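## Task

Put the lever into the notch labelled 4 on the little number plates so that its latch sits fully down in that notch; the red bar next to the handle frees the latch. It only counts if the lever stays there on its own at the end, without the robot holding it.

## Robot and tools

Robot: one arm with six joints carrying a five-finger right hand. There is a single arm, so every row controls that one arm and hand. The work happens in two scenes, each with its own lever goal (notch 3, then notch 4). The lever's latch must be freed by pressing the red bar beside the handle, the lever swung to the right notch, and the bar let go so the latch drops in. Finish with the hand off the lever.

Frames. The scene frame has its origin on the table top under the arm base, +z up, and +y to the left when facing along +x. Results print the hand point position in metres and orientation as quaternion wxyz, plus velocities in m/s and rad/s, all in the scene frame; the printed position gets less accurate at long reach. The hand point sits 0.05 m in front of the palm, where index pad and thumb tip meet in a pinch. Its own axes: +z along the straightened fingers (fingertips reach 0.06 to 0.07 m past the point), +y out of the palm, +x across the palm toward the little finger. A bracket on the little-finger side of the wrist protrudes 0.03 m beyond the point along +y and 0.11 m across the palm, and can strike objects.

The row (14 numbers, each -1 to 1), used by both execute_actions and move: dx, dy, dz, rx, ry, rz, little, ring, middle, index, thumb_bend, thumb_turn, force_limit, speed. The first six are not a pose: they are an offset from the hand point pose shown in the most recent result that shows it (before any such result in the scene, and for later calls within one reply, from where the robot is when the action begins). The offset is expressed in the hand point's own axes; 1.0 equals 0.6 m of travel or 180 degrees of turn, and rx, ry, rz form one rotation vector. Every row in an action is measured from that same base pose, not chained. All zeros means return to the base pose, not stay still. Finger values: +1 straight/open, -1 curled fully. thumb_turn +1 puts the thumb beside the palm, -1 opposite the fingers. A pinch is roughly index -0.22, thumb_bend -0.75, thumb_turn -0.57. force_limit maps -1..+1 to about 0..10 N at the fingertip (0..15 N for the two thumb motors) and only stops closing motion. speed maps -1..+1 to nearly still..full (full travel in 0.6 s); close at -0.9 or slower for a gentle grip.

Tools:
- execute_actions {"actions": [...], "pictures": bool}. Empty list: just report the state. One action {"rows": [[14 numbers], ...], "steps": n}: up to 15 rows and at most 15 steps of 1/30 s (default 15); the last row repeats if steps exceed rows. One wait {"steps": n} up to 300, counted from the previous result including your reply time.
- move {"target": [14 numbers], "speed": m/s 0.002 to 0.5 (default 0.25; turning limited to twice that in rad/s), "stop_force": N 9 to 40 optional}. Drives the hand point along a straight path toward the offset target over 0.5 to 10 s; paths longer than 10 s stop short. Hand numbers are sent at the start. With stop_force, the path ends once the wrist sensor feels that much extra push against the direction of travel for two steps, then backs off two steps and holds; do not rely on it for moves that rotate, and omit it when pulling away from something you are pressing.
- wait {"seconds": 0 to 10}: lets time pass, sends nothing.
- zoom_image {"camera": cam_head_left | cam_head_right | cam_wrist, "region": [x0, y0, x1, y1]} in pixels, at most 504 by 504. All images are 672x504.
- show_instructions: shows the scene's reference image(s).
- finished_scene {"scene": 1 or 2}: ends and grades the scene; irreversible.

Motion limits: each control step the commanded pose is clipped to within 100 mm and 16 degrees of the measured pose, and commands lag about 0.17 s. Large offsets may not be completed in one action; check the pose and send the remainder. Position wins over orientation if both cannot be met.

Results: state line with pose, velocities, Wrist force and Wrist torque (hand point axes; offset up to about 4 N, noise up to 2.4 N, saturates near 50 N; a press on a surface shows as force pointing back into the arm). hand_measured, hand_stopped_by (moving, target, force, stalled, fault), hand_load_n (positive means pushed open) list six motors in row order. A lost grip shows as loads near 0. "pose unreachable" and HELD mean the clearance check altered or blocked commands. "Hand target" shows where the controller is heading. A move adds a "move:" line: done, contact (stop_force triggered), off_target, moving, held or fault, plus limits such as paced (clipped) or held, and distance to target.

Avoid: the arm is stiff, so aiming even slightly past a firm surface, or touching fast, can trigger a fault stop (joint torque at its limit, or 150 N anywhere), freezing the arm for 10 s. Wrist joints tolerate only 25.4 N m. Approach the red bar and lever slowly, preferably with a small stop_force and low speed. Holding loads heats motors; MOTOR HOT warns at 70 °C and 85 °C brakes the arm for minutes. Do not slam, drop or push hard. Time spent, including thinking, counts.

Each tool is called after "Emit:" by a JSON object that holds its "name" and its "arguments", one argument or row to a line.

## Session

Emit:
{"name": "execute_actions", "arguments": {
  "actions": []
}}

Scene clock: 0.00 s of 5200.00 s.
end_effector_position=(+0.4571, +0.1431, +0.1969) hand_measured=(+1.000, +1.000, +1.000, +1.000, +1.000, +1.000) hand_load_n=(+0.0, +0.0, +0.0, +0.0, +0.0, +0.0) hand_stopped_by=(target, target, target, target, target, target) hand_force_limit=0.00 hand_speed=-0.80 end_effector_quat_wxyz=(+0.279, +0.422, +0.858, -0.087) end_effector_velocity=(-0.000, -0.000, +0.000) end_effector_angular_velocity=(-0.000, +0.000, -0.000)
Joint positions: [ 0.676 -1.316  2.216 -0.366  2.572 -0.684]
Joint velocities: [-0.    -0.001  0.001  0.001  0.     0.   ]
Motor temperatures (°C, as the motors report them): [28 30 29 36 33 34]
Wrist force (N, on the end effector, along its own x y z axes, offset not removed): no reading
Wrist torque (N m, same axes, about the end effector's origin, offset not removed): no reading
Hand target: +0.457, +0.143, +0.197; +0.279, +0.422, +0.858, -0.087

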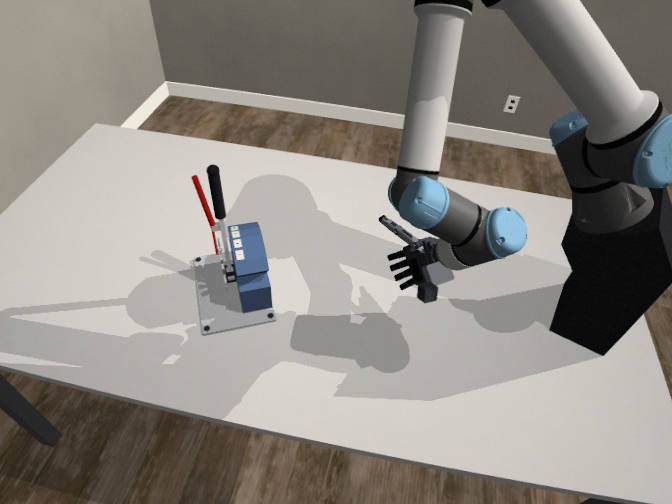

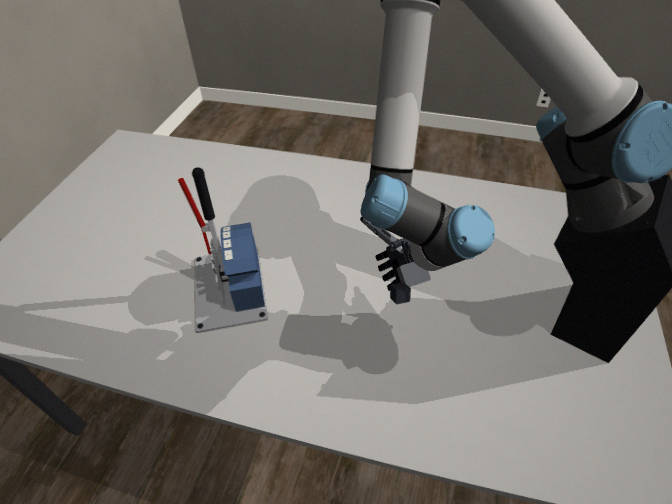

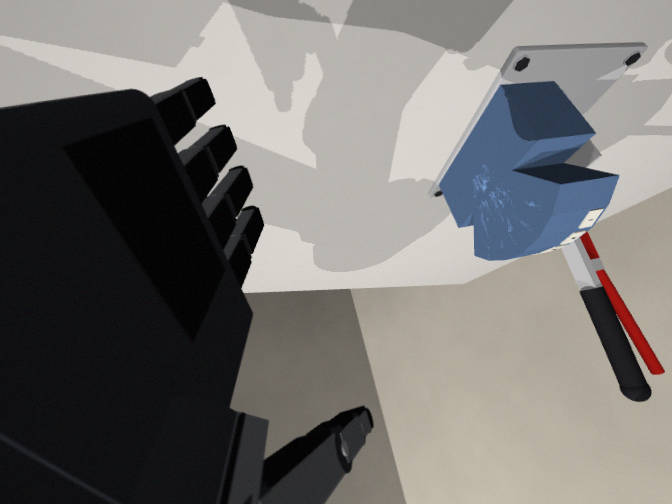

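Emit:
{"name": "zoom_image", "arguments": {
  "camera": "cam_head_left",
  "region": [170, 155, 300, 340]
}}

Emit:
{"name": "zoom_image", "arguments": {
  "camera": "cam_head_left",
  "region": [200, 210, 270, 290]
}}

Emit:
{"name": "zoom_image", "arguments": {
  "camera": "cam_wrist",
  "region": [420, 30, 672, 410]
}}

Region (170, 155, 300, 340) of cam_head_left's 672x504 image, scaled by 2.724, with more detail than that image has; it fills the left 354 columns of this view, and the rest is white.

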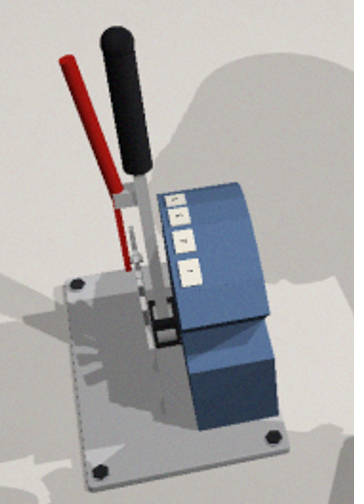

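Region (200, 210, 270, 290) of cam_head_left's 672x504 image, scaled by 6.300, with more detail than that image has; it fills the left 441 columns of this view, and the rest is white.

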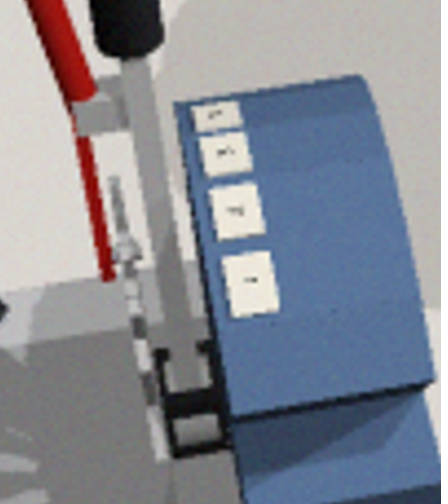

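Region (420, 30, 672, 410) of cam_wrist's 672x504 image, scaled by 1.326, with more detail than that image has; it fills the left 334 columns of this view, and the rest is white.

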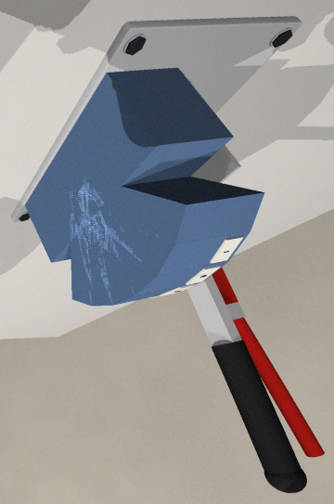

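Emit:
{"name": "move", "arguments": {
  "target": [-0.357,0.138,0.14,-0.279,0.454,0.637,1,1,1,1,1,-1,0.6,0.5],
  "speed": 0.4
}}

Scene clock: 54.83 s of 5200.00 s.
end_effector_position=(+0.6593, +0.0171, +0.2533) hand_measured=(+1.000, +1.000, +1.000, +1.000, +1.000, -1.000) hand_load_n=(+0.0, +0.0, +0.0, +0.0, +0.0, +0.0) hand_stopped_by=(target, target, target, target, target, target) hand_force_limit=0.60 hand_speed=0.50 end_effector_quat_wxyz=(-0.177, +0.701, +0.089, +0.685) end_effector_velocity=(+0.001, -0.001, -0.000) end_effector_angular_velocity=(+0.007, -0.011, -0.003)
Joint positions: [-0.201 -1.696  2.454 -1.508  0.8    1.729]
Joint velocities: [-0.     0.012  0.002 -0.033  0.004  0.016]
Motor temperatures (°C, as the motors report them): [28 30 29 36 33 34]
Wrist force (N, on the end effector, along its own x y z axes, offset not removed): [-0.8 4.2 0.6]
Wrist torque (N m, same axes, about the end effector's origin, offset not removed): [0.61 0.15 0.05]
Hand target: +0.659, +0.017, +0.253; -0.177, +0.701, +0.089, +0.685
Off the commanded pose: 0.001 m, 0 deg.
After step 90, 47.87 s passed at rest.
move: done

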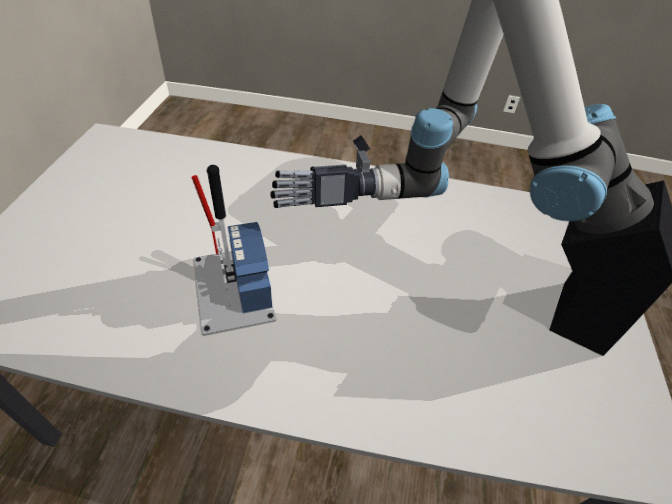

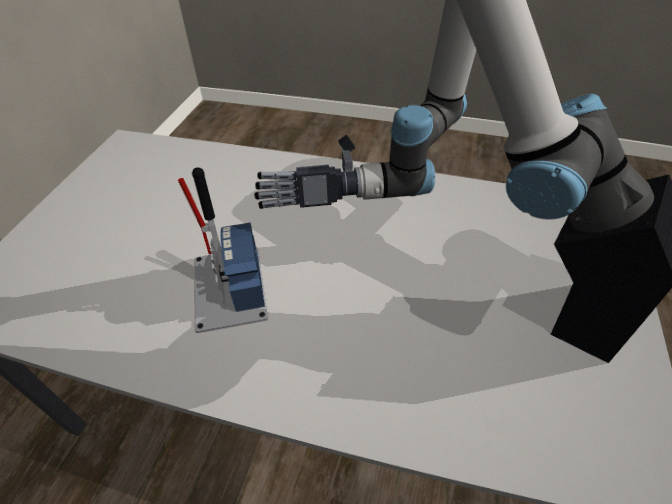

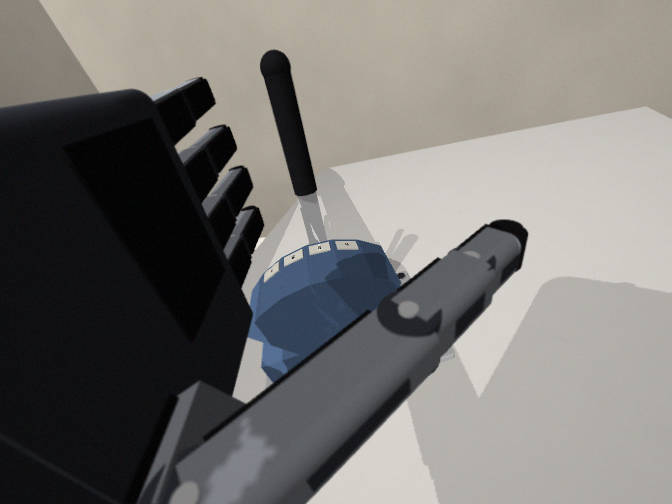

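Emit:
{"name": "move", "arguments": {
  "target": [0,-0.047,0.23,0,0,0,1,1,1,1,1,-1,0.6,0.5],
  "speed": 0.12,
  "stop_force": 12
}}

Emit:
{"name": "zoom_image", "arguments": {
  "camera": "cam_head_left",
  "region": [160, 140, 330, 290]
}}

Scene clock: 68.47 s of 5200.00 s.
end_effector_position=(+0.7769, +0.0941, +0.2571) hand_measured=(+1.000, +1.000, +1.000, +1.000, +1.000, -1.000) hand_load_n=(+0.0, +0.0, +0.0, +0.0, +0.0, +0.0) hand_stopped_by=(target, target, target, target, target, target) hand_force_limit=0.60 hand_speed=0.50 end_effector_quat_wxyz=(-0.177, +0.701, +0.090, +0.685) end_effector_velocity=(+0.001, +0.001, -0.001) end_effector_angular_velocity=(-0.001, +0.003, -0.001)
Joint positions: [ 0.099 -1.519  2.071 -1.158  1.034  1.492]
Joint velocities: [ 0.003  0.005 -0.006  0.005  0.003 -0.003]
Motor temperatures (°C, as the motors report them): [28 30 29 36 33 34]
Wrist force (N, on the end effector, along its own x y z axes, offset not removed): [1.5 2.0 -0.8]
Wrist torque (N m, same axes, about the end effector's origin, offset not removed): [0.39 -0.22 0.17]
Hand target: +0.777, +0.094, +0.257; -0.177, +0.701, +0.090, +0.685
Off the commanded pose: 0.000 m, 0 deg.
After step 90, 8.93 s passed at rest.
move: done

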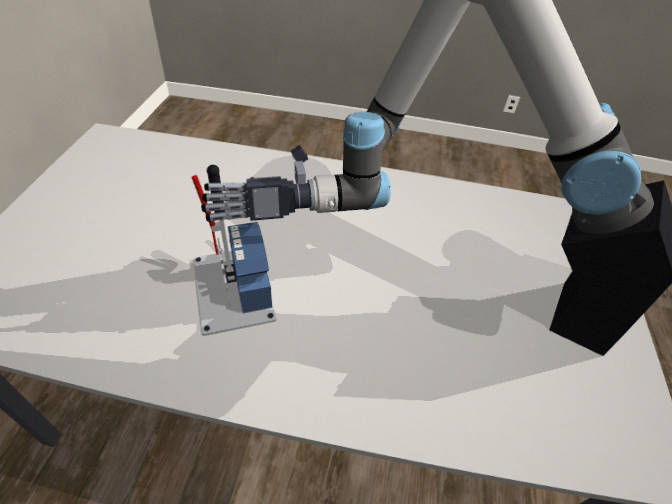

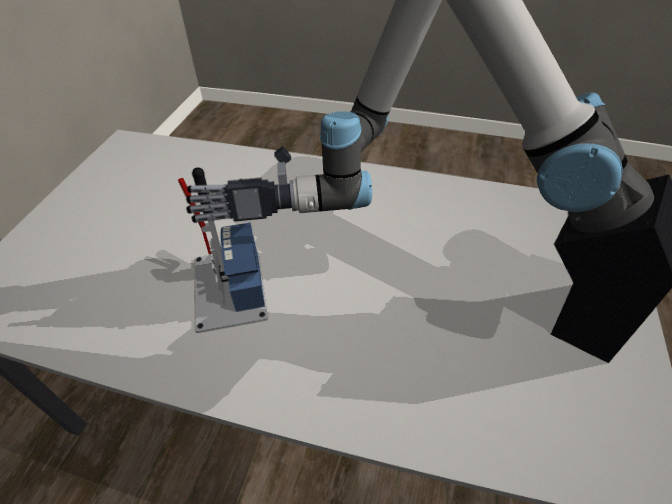

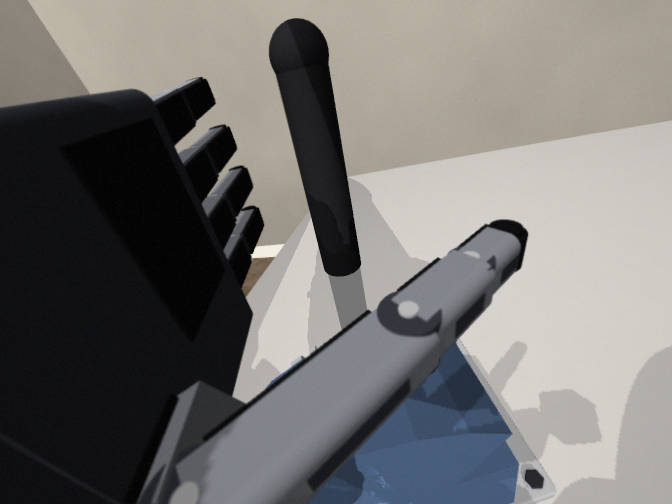

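Region (160, 140, 330, 290) of cam_head_left's 672x504 image, scaled by 2.965, with more detail than that image has; it fills the top 445 rows of this view, and the rest is white.

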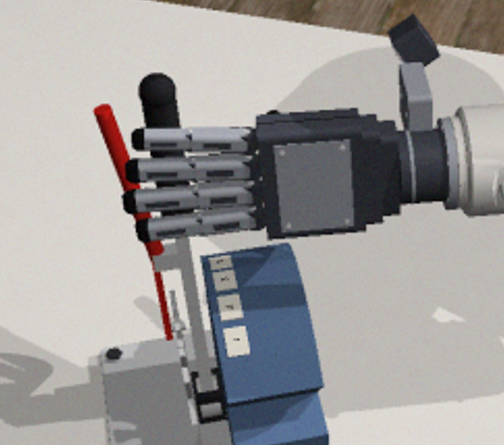

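Emit:
{"name": "move", "arguments": {
  "target": [0,0.022,0.12,0,0,0,1,1,1,1,1,-1,0.6,0.5],
  "speed": 0.06,
  "stop_force": 12
}}

Emit:
{"name": "move", "arguments": {
  "target": [0,0,0,0,0,0,-0.97,-0.97,-0.5,-0.4,1,-1,1,-0.4]
}}

Emit:
{"name": "zoom_image", "arguments": {
  "camera": "cam_head_left",
  "region": [160, 140, 330, 290]
}}

Scene clock: 87.73 s of 5200.00 s.
end_effector_position=(+0.8484, +0.1086, +0.2555) hand_measured=(+1.000, +1.000, +1.000, +1.000, +1.000, -1.000) hand_load_n=(+0.0, +0.0, +0.0, +0.0, +0.0, +0.0) hand_stopped_by=(target, target, target, target, target, target) hand_force_limit=0.60 hand_speed=0.50 end_effector_quat_wxyz=(-0.177, +0.701, +0.090, +0.685) end_effector_velocity=(+0.003, +0.000, +0.001) end_effector_angular_velocity=(+0.000, -0.002, +0.000)
Joint positions: [ 0.152 -1.422  1.844 -1.011  1.079  1.458]
Joint velocities: [ 0.002  0.002 -0.008  0.004  0.001 -0.001]
Motor temperatures (°C, as the motors report them): [28 30 29 36 33 34]
Wrist force (N, on the end effector, along its own x y z axes, offset not removed): [-0.8 2.8 2.6]
Wrist torque (N m, same axes, about the end effector's origin, offset not removed): [0.18 0.04 0.16]
Hand target: +0.849, +0.109, +0.255; -0.177, +0.701, +0.090, +0.685
Off the commanded pose: 0.000 m, 0 deg.
After step 90, 14.60 s passed at rest.
move: done

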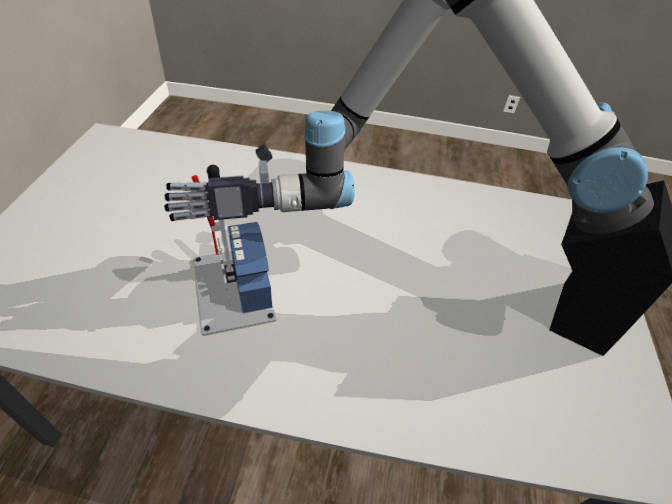

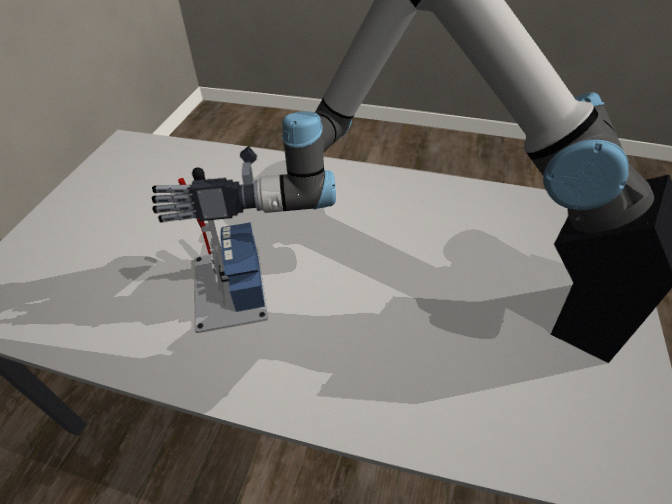

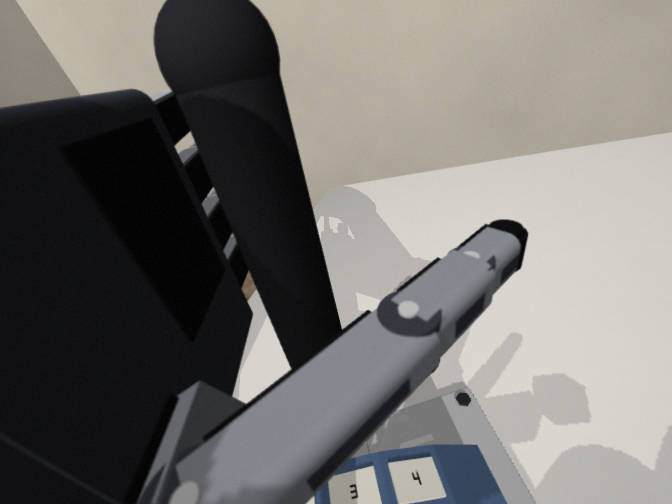

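Scene clock: 89.70 s of 5200.00 s.
end_effector_position=(+0.8484, +0.1085, +0.2555) hand_measured=(-0.688, -0.660, -0.500, -0.400, +1.000, -1.000) hand_load_n=(+11.0, +8.5, +0.0, +0.0, +0.0, +0.0) hand_stopped_by=(force, force, target, target, target, target) hand_force_limit=1.00 hand_speed=-0.40 end_effector_quat_wxyz=(-0.177, +0.701, +0.090, +0.685) end_effector_velocity=(+0.000, +0.000, +0.001) end_effector_angular_velocity=(+0.001, -0.001, +0.001)
Joint positions: [ 0.152 -1.422  1.844 -1.011  1.079  1.458]
Joint velocities: [ 0.001 -0.001  0.     0.    -0.     0.   ]
Motor temperatures (°C, as the motors report them): [28 30 29 36 33 34]
Wrist force (N, on the end effector, along its own x y z axes, offset not removed): [-5.2 3.5 50.0]
Wrist torque (N m, same axes, about the end effector's origin, offset not removed): [-0.56 -2.16 -0.44]
Hand target: +0.848, +0.109, +0.255; -0.177, +0.701, +0.090, +0.685
Off the commanded pose: 0.000 m, 0 deg.
move: done

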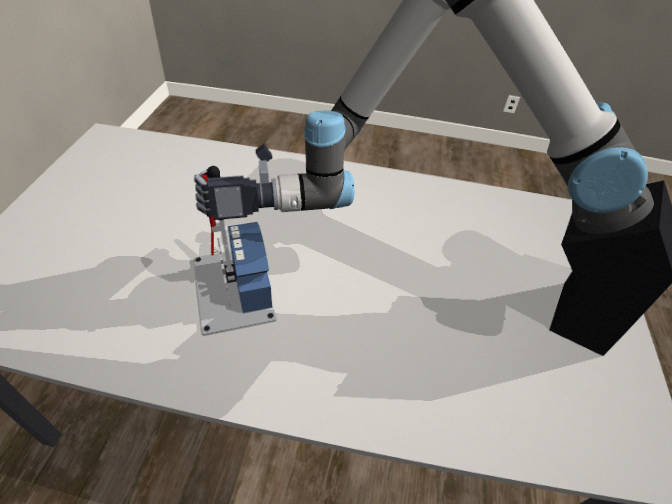

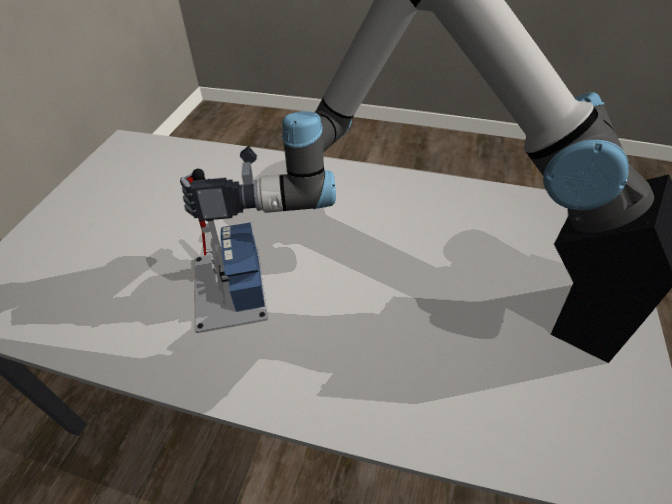

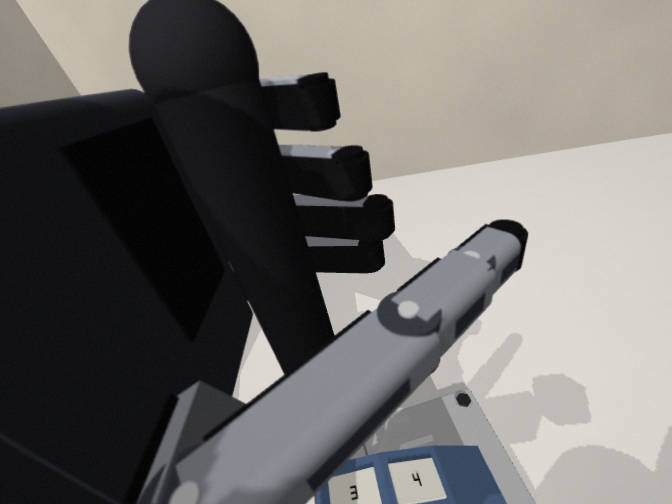

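Region (160, 140, 330, 290) of cam_head_left's 672x504 image, scaled by 2.965, with more detail than that image has; it fills the top 445 rows of this view, and the rest is white.

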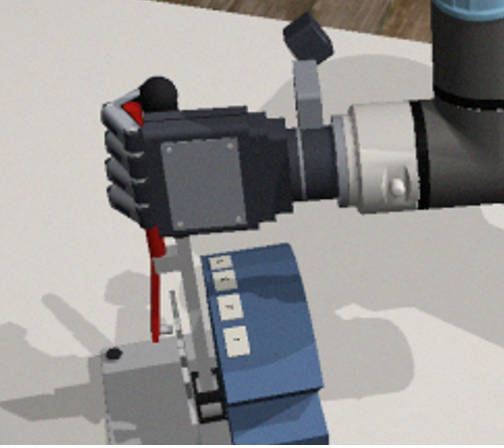

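Emit:
{"name": "move", "arguments": {
  "target": [0,0,0.002,0,0,0,-0.67,-0.64,-0.5,-0.4,1,-1,1,-0.8],
  "speed": 0.005
}}

Emit:
{"name": "zoom_image", "arguments": {
  "camera": "cam_head_left",
  "region": [160, 140, 330, 290]
}}

Scene clock: 99.47 s of 5200.00 s.
end_effector_position=(+0.8495, +0.1090, +0.2555) hand_measured=(-0.668, -0.640, -0.500, -0.400, +1.000, -1.000) hand_load_n=(+3.5, +1.0, +0.0, +0.0, +0.0, +0.0) hand_stopped_by=(target, target, target, target, target, target) hand_force_limit=1.00 hand_speed=-0.80 end_effector_quat_wxyz=(-0.177, +0.701, +0.090, +0.685) end_effector_velocity=(+0.001, -0.000, +0.001) end_effector_angular_velocity=(+0.001, -0.001, -0.000)
Joint positions: [ 0.154 -1.42   1.841 -1.009  1.08   1.457]
Joint velocities: [ 0.    -0.    -0.003  0.002  0.001  0.001]
Motor temperatures (°C, as the motors report them): [28 30 29 36 33 34]
Wrist force (N, on the end effector, along its own x y z axes, offset not removed): [4.6 1.5 12.0]
Wrist torque (N m, same axes, about the end effector's origin, offset not removed): [0.17 -0.69 0.24]
Hand target: +0.850, +0.109, +0.256; -0.177, +0.701, +0.090, +0.685
Off the commanded pose: 0.000 m, 0 deg.
After step 90, 6.07 s passed at rest.
move: done

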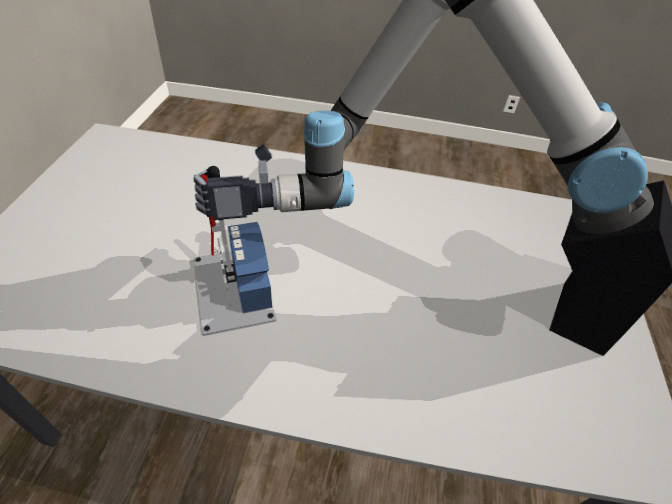

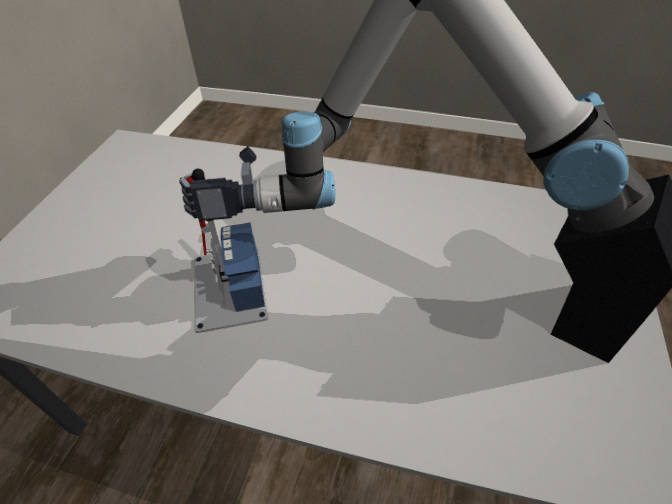

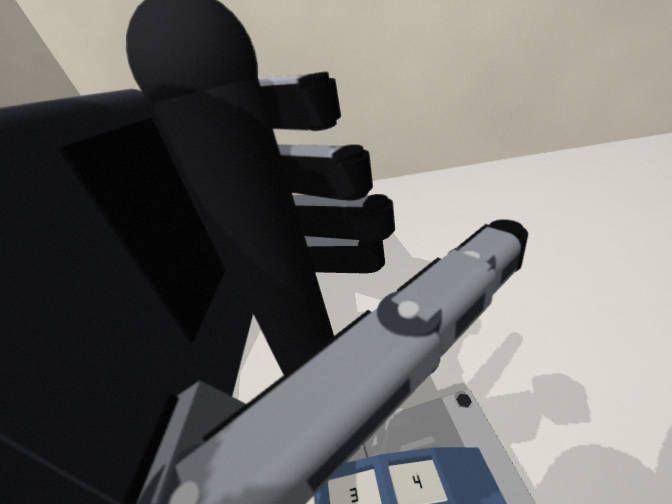

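Region (160, 140, 330, 290) of cam_head_left's 672x504 image, scaled by 2.965, with more detail than that image has; it fills the top 445 rows of this view, and the rest is white.

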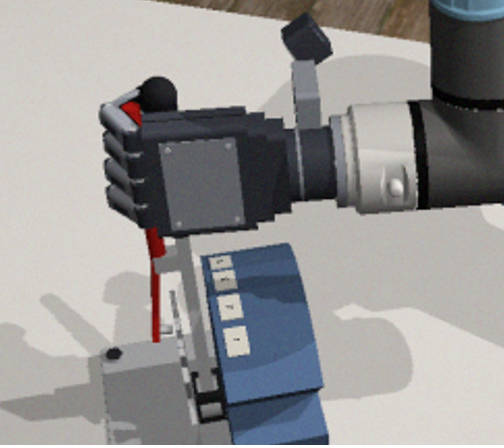

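Emit:
{"name": "move", "arguments": {
  "target": [-0.0042,0.0217,0,0,0,0.018,-0.67,-0.64,-0.5,-0.4,1,-1,1,-0.8],
  "speed": 0.012,
  "stop_force": 25
}}

Scene clock: 111.03 s of 5200.00 s.
end_effector_position=(+0.8541, +0.0974, +0.2514) hand_measured=(-0.668, -0.640, -0.500, -0.400, +1.000, -1.000) hand_load_n=(+11.0, +3.5, +0.0, +0.0, +0.0, +0.0) hand_stopped_by=(target, target, target, target, target, target) hand_force_limit=1.00 hand_speed=-0.80 end_effector_quat_wxyz=(-0.196, +0.704, +0.070, +0.679) end_effector_velocity=(+0.000, -0.001, -0.001) end_effector_angular_velocity=(+0.004, +0.001, +0.001)
Joint positions: [ 0.127 -1.425  1.831 -1.003  1.058  1.53 ]
Joint velocities: [-0.002  0.001 -0.001 -0.001 -0.002  0.006]
Motor temperatures (°C, as the motors report them): [28 30 29 36 33 34]
Wrist force (N, on the end effector, along its own x y z axes, offset not removed): [10.2 -3.8 41.2]
Wrist torque (N m, same axes, about the end effector's origin, offset not removed): [-0.69 -2.57 -0.09]
Hand target: +0.854, +0.097, +0.251; -0.196, +0.704, +0.070, +0.679
Off the commanded pose: 0.000 m, 0 deg.
After step 90, 6.00 s passed at rest.
move: done

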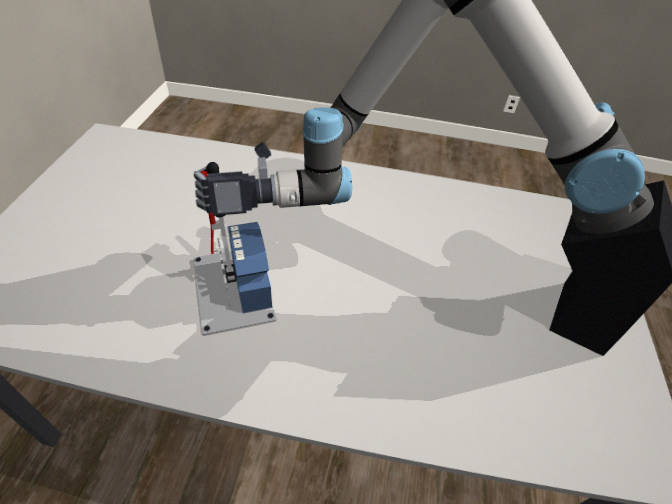

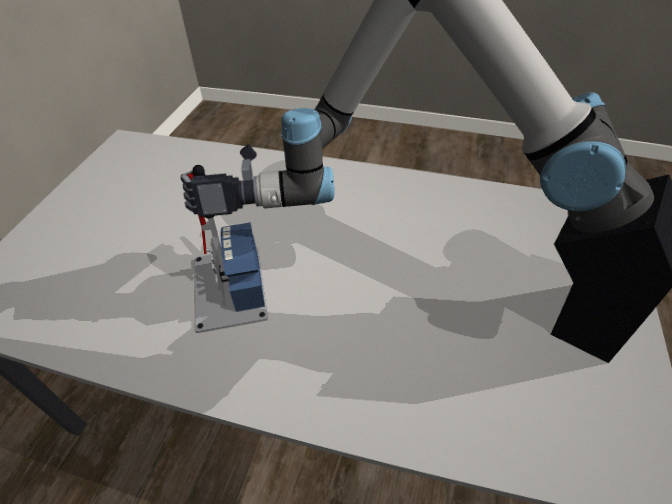

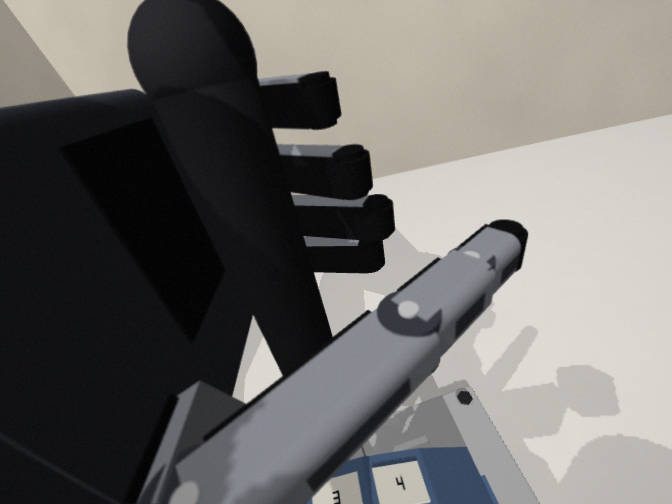

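Emit:
{"name": "move", "arguments": {
  "target": [-0.0035,0.0217,0.0036,0,0,0.021,-0.67,-0.64,-0.5,-0.4,1,-1,1,-0.8],
  "speed": 0.012
}}

Emit:
{"name": "zoom_image", "arguments": {
  "camera": "cam_head_left",
  "region": [180, 200, 280, 290]
}}

Scene clock: 121.23 s of 5200.00 s.
end_effector_position=(+0.8606, +0.0867, +0.2470) hand_measured=(-0.668, -0.640, -0.500, -0.400, +1.000, -1.000) hand_load_n=(+9.0, +1.0, +0.0, +0.0, +0.0, +0.0) hand_stopped_by=(target, target, target, target, target, target) hand_force_limit=1.00 hand_speed=-0.80 end_effector_quat_wxyz=(-0.218, +0.705, +0.047, +0.673) end_effector_velocity=(+0.001, -0.001, +0.000) end_effector_angular_velocity=(+0.005, +0.001, -0.000)
Joint positions: [ 0.102 -1.426  1.814 -0.993  1.037  1.612]
Joint velocities: [-0.002 -0.    -0.002  0.    -0.002  0.007]
Motor temperatures (°C, as the motors report them): [28 30 29 36 33 34]
Wrist force (N, on the end effector, along its own x y z axes, offset not removed): [5.8 -1.9 26.9]
Wrist torque (N m, same axes, about the end effector's origin, offset not removed): [-0.34 -1.35 -0.10]
Hand target: +0.861, +0.087, +0.247; -0.219, +0.705, +0.047, +0.673
Off the commanded pose: 0.000 m, 0 deg.
After step 90, 4.27 s passed at rest.
move: done

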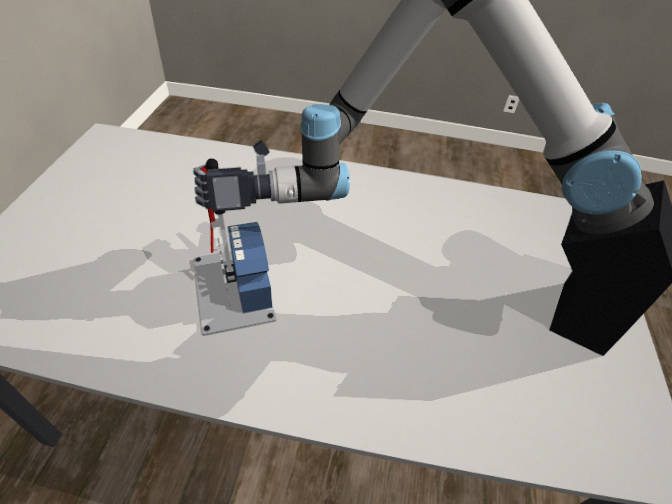

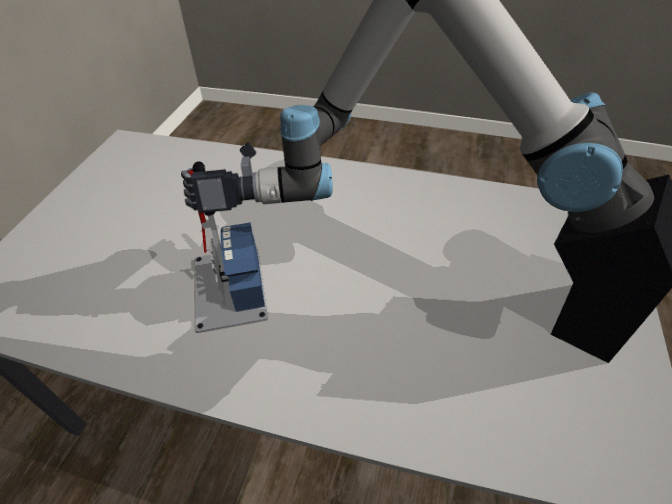

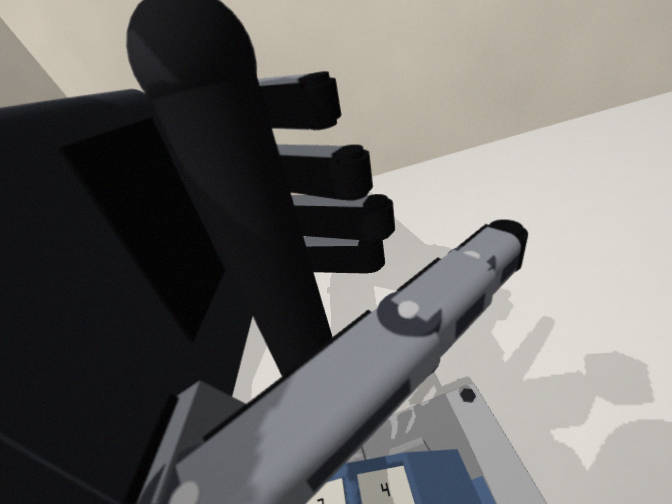

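Region (180, 200, 280, 290) of cam_head_left's 672x504 image, scaled by 5.040, with more detail than that image has; it fills the top 454 rows of this view, and the rest is white.

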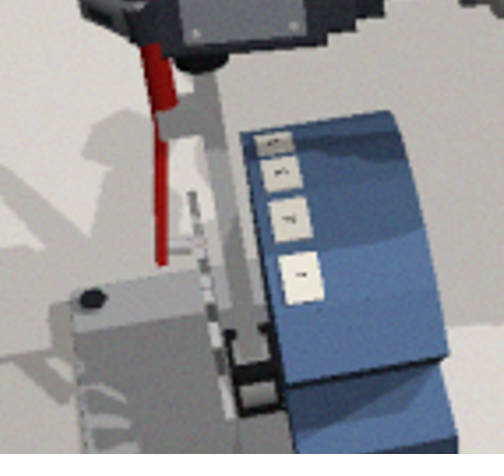

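Emit:
{"name": "move", "arguments": {
  "target": [-0.0018,0.011,0.002,0,0,0.011,-0.67,-0.64,-0.5,-0.4,1,-1,1,-0.8],
  "speed": 0.012
}}

Emit:
{"name": "move", "arguments": {
  "target": [0,0,0,0,0,0,1,1,1,1,1,-1,1,-0.3]
}}

Emit:
{"name": "zoom_image", "arguments": {
  "camera": "cam_head_left",
  "region": [150, 150, 290, 290]
}}

Scene clock: 132.13 s of 5200.00 s.
end_effector_position=(+0.8640, +0.0815, +0.2443) hand_measured=(-0.668, -0.640, -0.500, -0.400, +1.000, -1.000) hand_load_n=(+7.0, +0.5, +0.0, +0.0, +0.0, +0.0) hand_stopped_by=(target, target, target, target, target, target) hand_force_limit=1.00 hand_speed=-0.80 end_effector_quat_wxyz=(-0.230, +0.706, +0.035, +0.669) end_effector_velocity=(+0.000, -0.000, -0.001) end_effector_angular_velocity=(+0.006, +0.002, +0.001)
Joint positions: [ 0.09  -1.425  1.804 -0.988  1.027  1.654]
Joint velocities: [-0.001  0.001 -0.001 -0.    -0.002  0.007]
Motor temperatures (°C, as the motors report them): [28 30 29 36 33 34]
Wrist force (N, on the end effector, along its own x y z axes, offset not removed): [11.8 -2.6 20.0]
Wrist torque (N m, same axes, about the end effector's origin, offset not removed): [-0.43 -1.79 0.34]
Hand target: +0.864, +0.081, +0.244; -0.230, +0.706, +0.035, +0.669
Off the commanded pose: 0.000 m, 0 deg.
After step 90, 6.27 s passed at rest.
move: done

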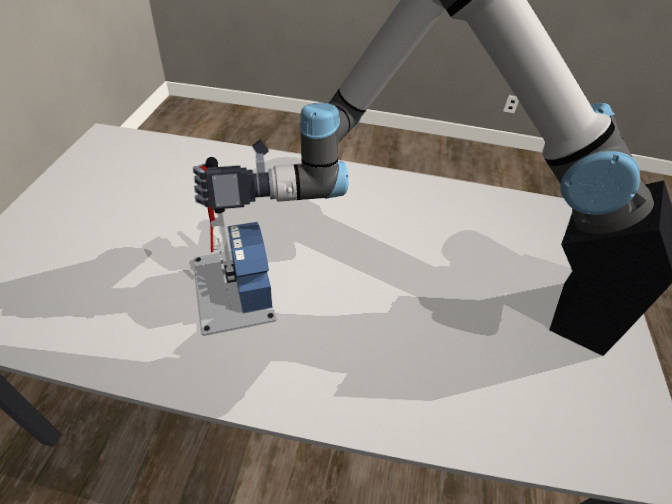

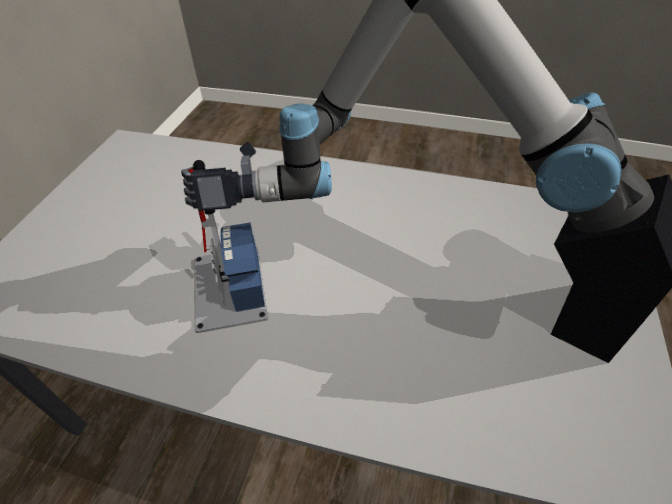

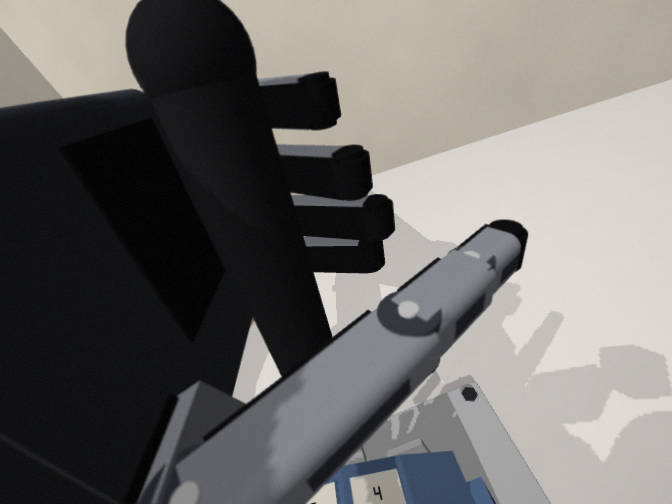

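Scene clock: 133.83 s of 5200.00 s.
end_effector_position=(+0.8640, +0.0815, +0.2443) hand_measured=(+1.000, +1.000, +1.000, +1.000, +1.000, -1.000) hand_load_n=(+0.0, +0.0, +0.0, +0.0, +0.0, +0.0) hand_stopped_by=(target, target, target, target, target, target) hand_force_limit=1.00 hand_speed=-0.30 end_effector_quat_wxyz=(-0.230, +0.706, +0.035, +0.669) end_effector_velocity=(-0.000, +0.000, +0.000) end_effector_angular_velocity=(-0.001, -0.000, +0.000)
Joint positions: [ 0.09  -1.425  1.804 -0.988  1.027  1.654]
Joint velocities: [ 0.    -0.     0.    -0.     0.    -0.001]
Motor temperatures (°C, as the motors report them): [28 30 29 36 33 34]
Wrist force (N, on the end effector, along its own x y z axes, offset not removed): [-1.9 -0.2 1.6]
Wrist torque (N m, same axes, about the end effector's origin, offset not removed): [0.02 0.07 0.00]
Hand target: +0.864, +0.082, +0.244; -0.230, +0.706, +0.035, +0.669
Off the commanded pose: 0.000 m, 0 deg.
move: done

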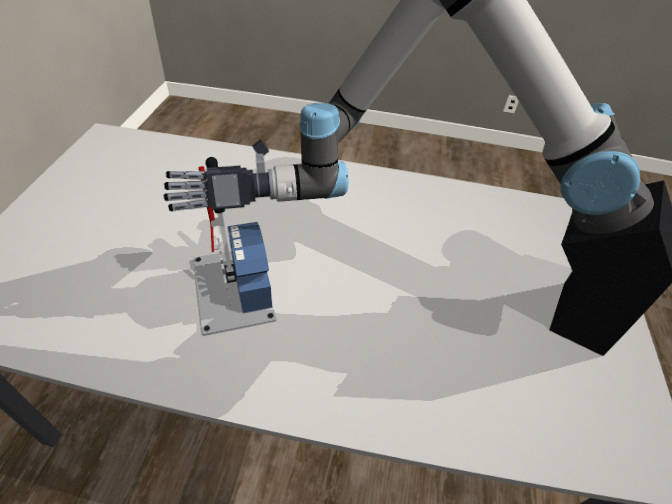

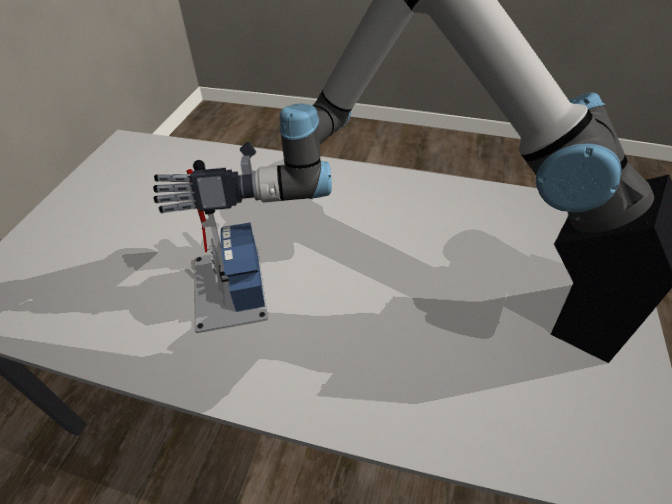

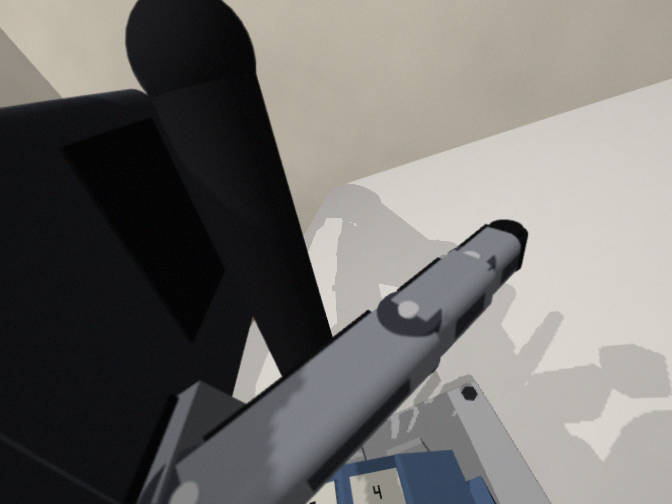

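Region (150, 150, 290, 290) of cam_head_left's 672x504 image, scaled by 3.600, with more detail than that image has.

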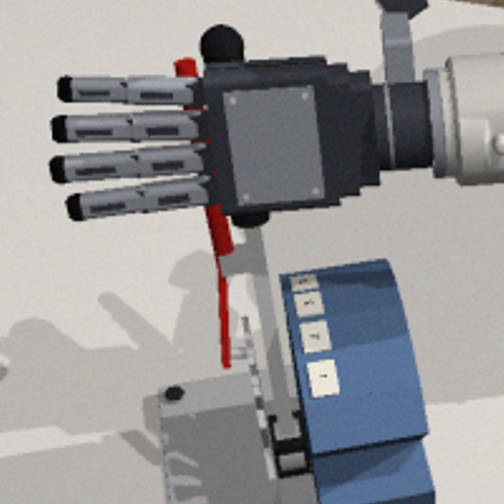

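Emit:
{"name": "move", "arguments": {
  "target": [-0.013,0.055,0.004,0,0,0.053,1,1,1,1,1,-1,1,-0.3],
  "speed": 0.008,
  "stop_force": 18
}}

Emit:
{"name": "zoom_image", "arguments": {
  "camera": "cam_head_left",
  "region": [150, 150, 290, 290]
}}

Scene clock: 151.63 s of 5200.00 s.
end_effector_position=(+0.8759, +0.0575, +0.2292) hand_measured=(+1.000, +1.000, +1.000, +1.000, +1.000, -1.000) hand_load_n=(+0.0, +0.0, +0.0, +0.0, +0.0, +0.0) hand_stopped_by=(target, target, target, target, target, target) hand_force_limit=1.00 hand_speed=-0.30 end_effector_quat_wxyz=(-0.279, +0.707, -0.018, +0.650) end_effector_velocity=(+0.001, -0.000, +0.002) end_effector_angular_velocity=(-0.007, -0.005, -0.003)
Joint positions: [ 0.031 -1.413  1.766 -0.983  0.979  1.845]
Joint velocities: [ 0.002 -0.002  0.001 -0.001  0.004 -0.008]
Motor temperatures (°C, as the motors report them): [28 30 29 36 33 34]
Wrist force (N, on the end effector, along its own x y z axes, offset not removed): [-5.8 -24.9 -3.8]
Wrist torque (N m, same axes, about the end effector's origin, offset not removed): [-0.33 0.71 -2.02]
Hand target: +0.876, +0.058, +0.229; -0.279, +0.707, -0.018, +0.650
Off the commanded pose: 0.003 m, 1 deg.
After step 90, 5.00 s passed at rest.
move: contact

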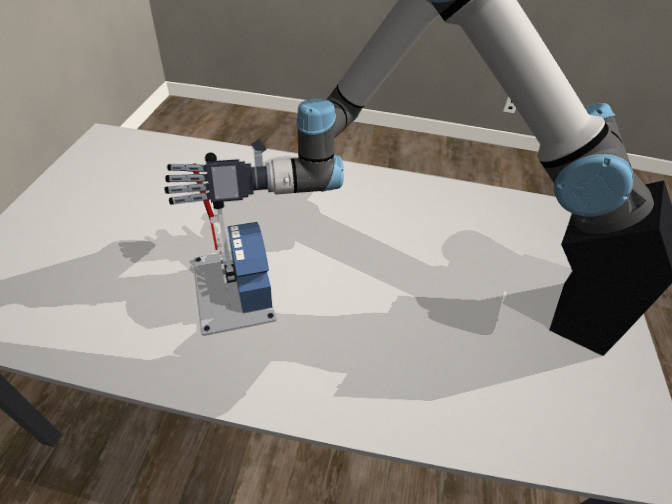

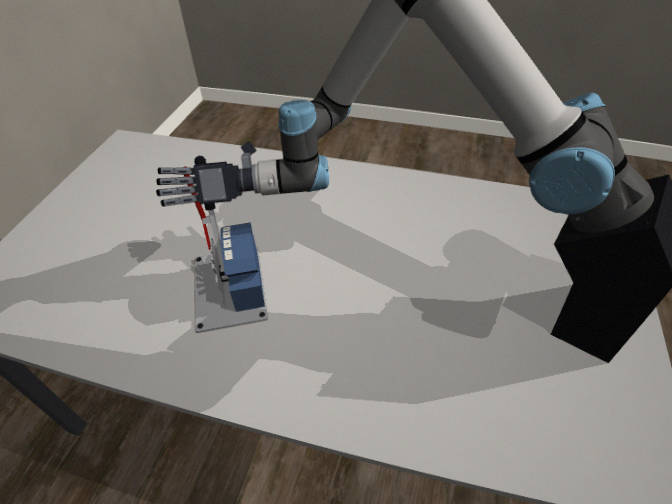

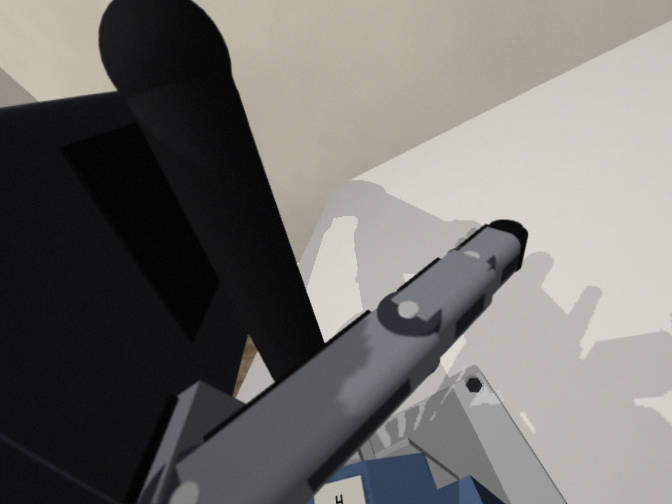

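Region (150, 150, 290, 290) of cam_head_left's 672x504 image, scaled by 3.600, with more detail than that image has.

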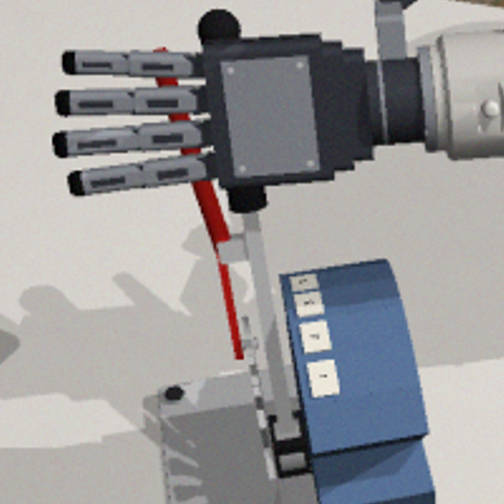

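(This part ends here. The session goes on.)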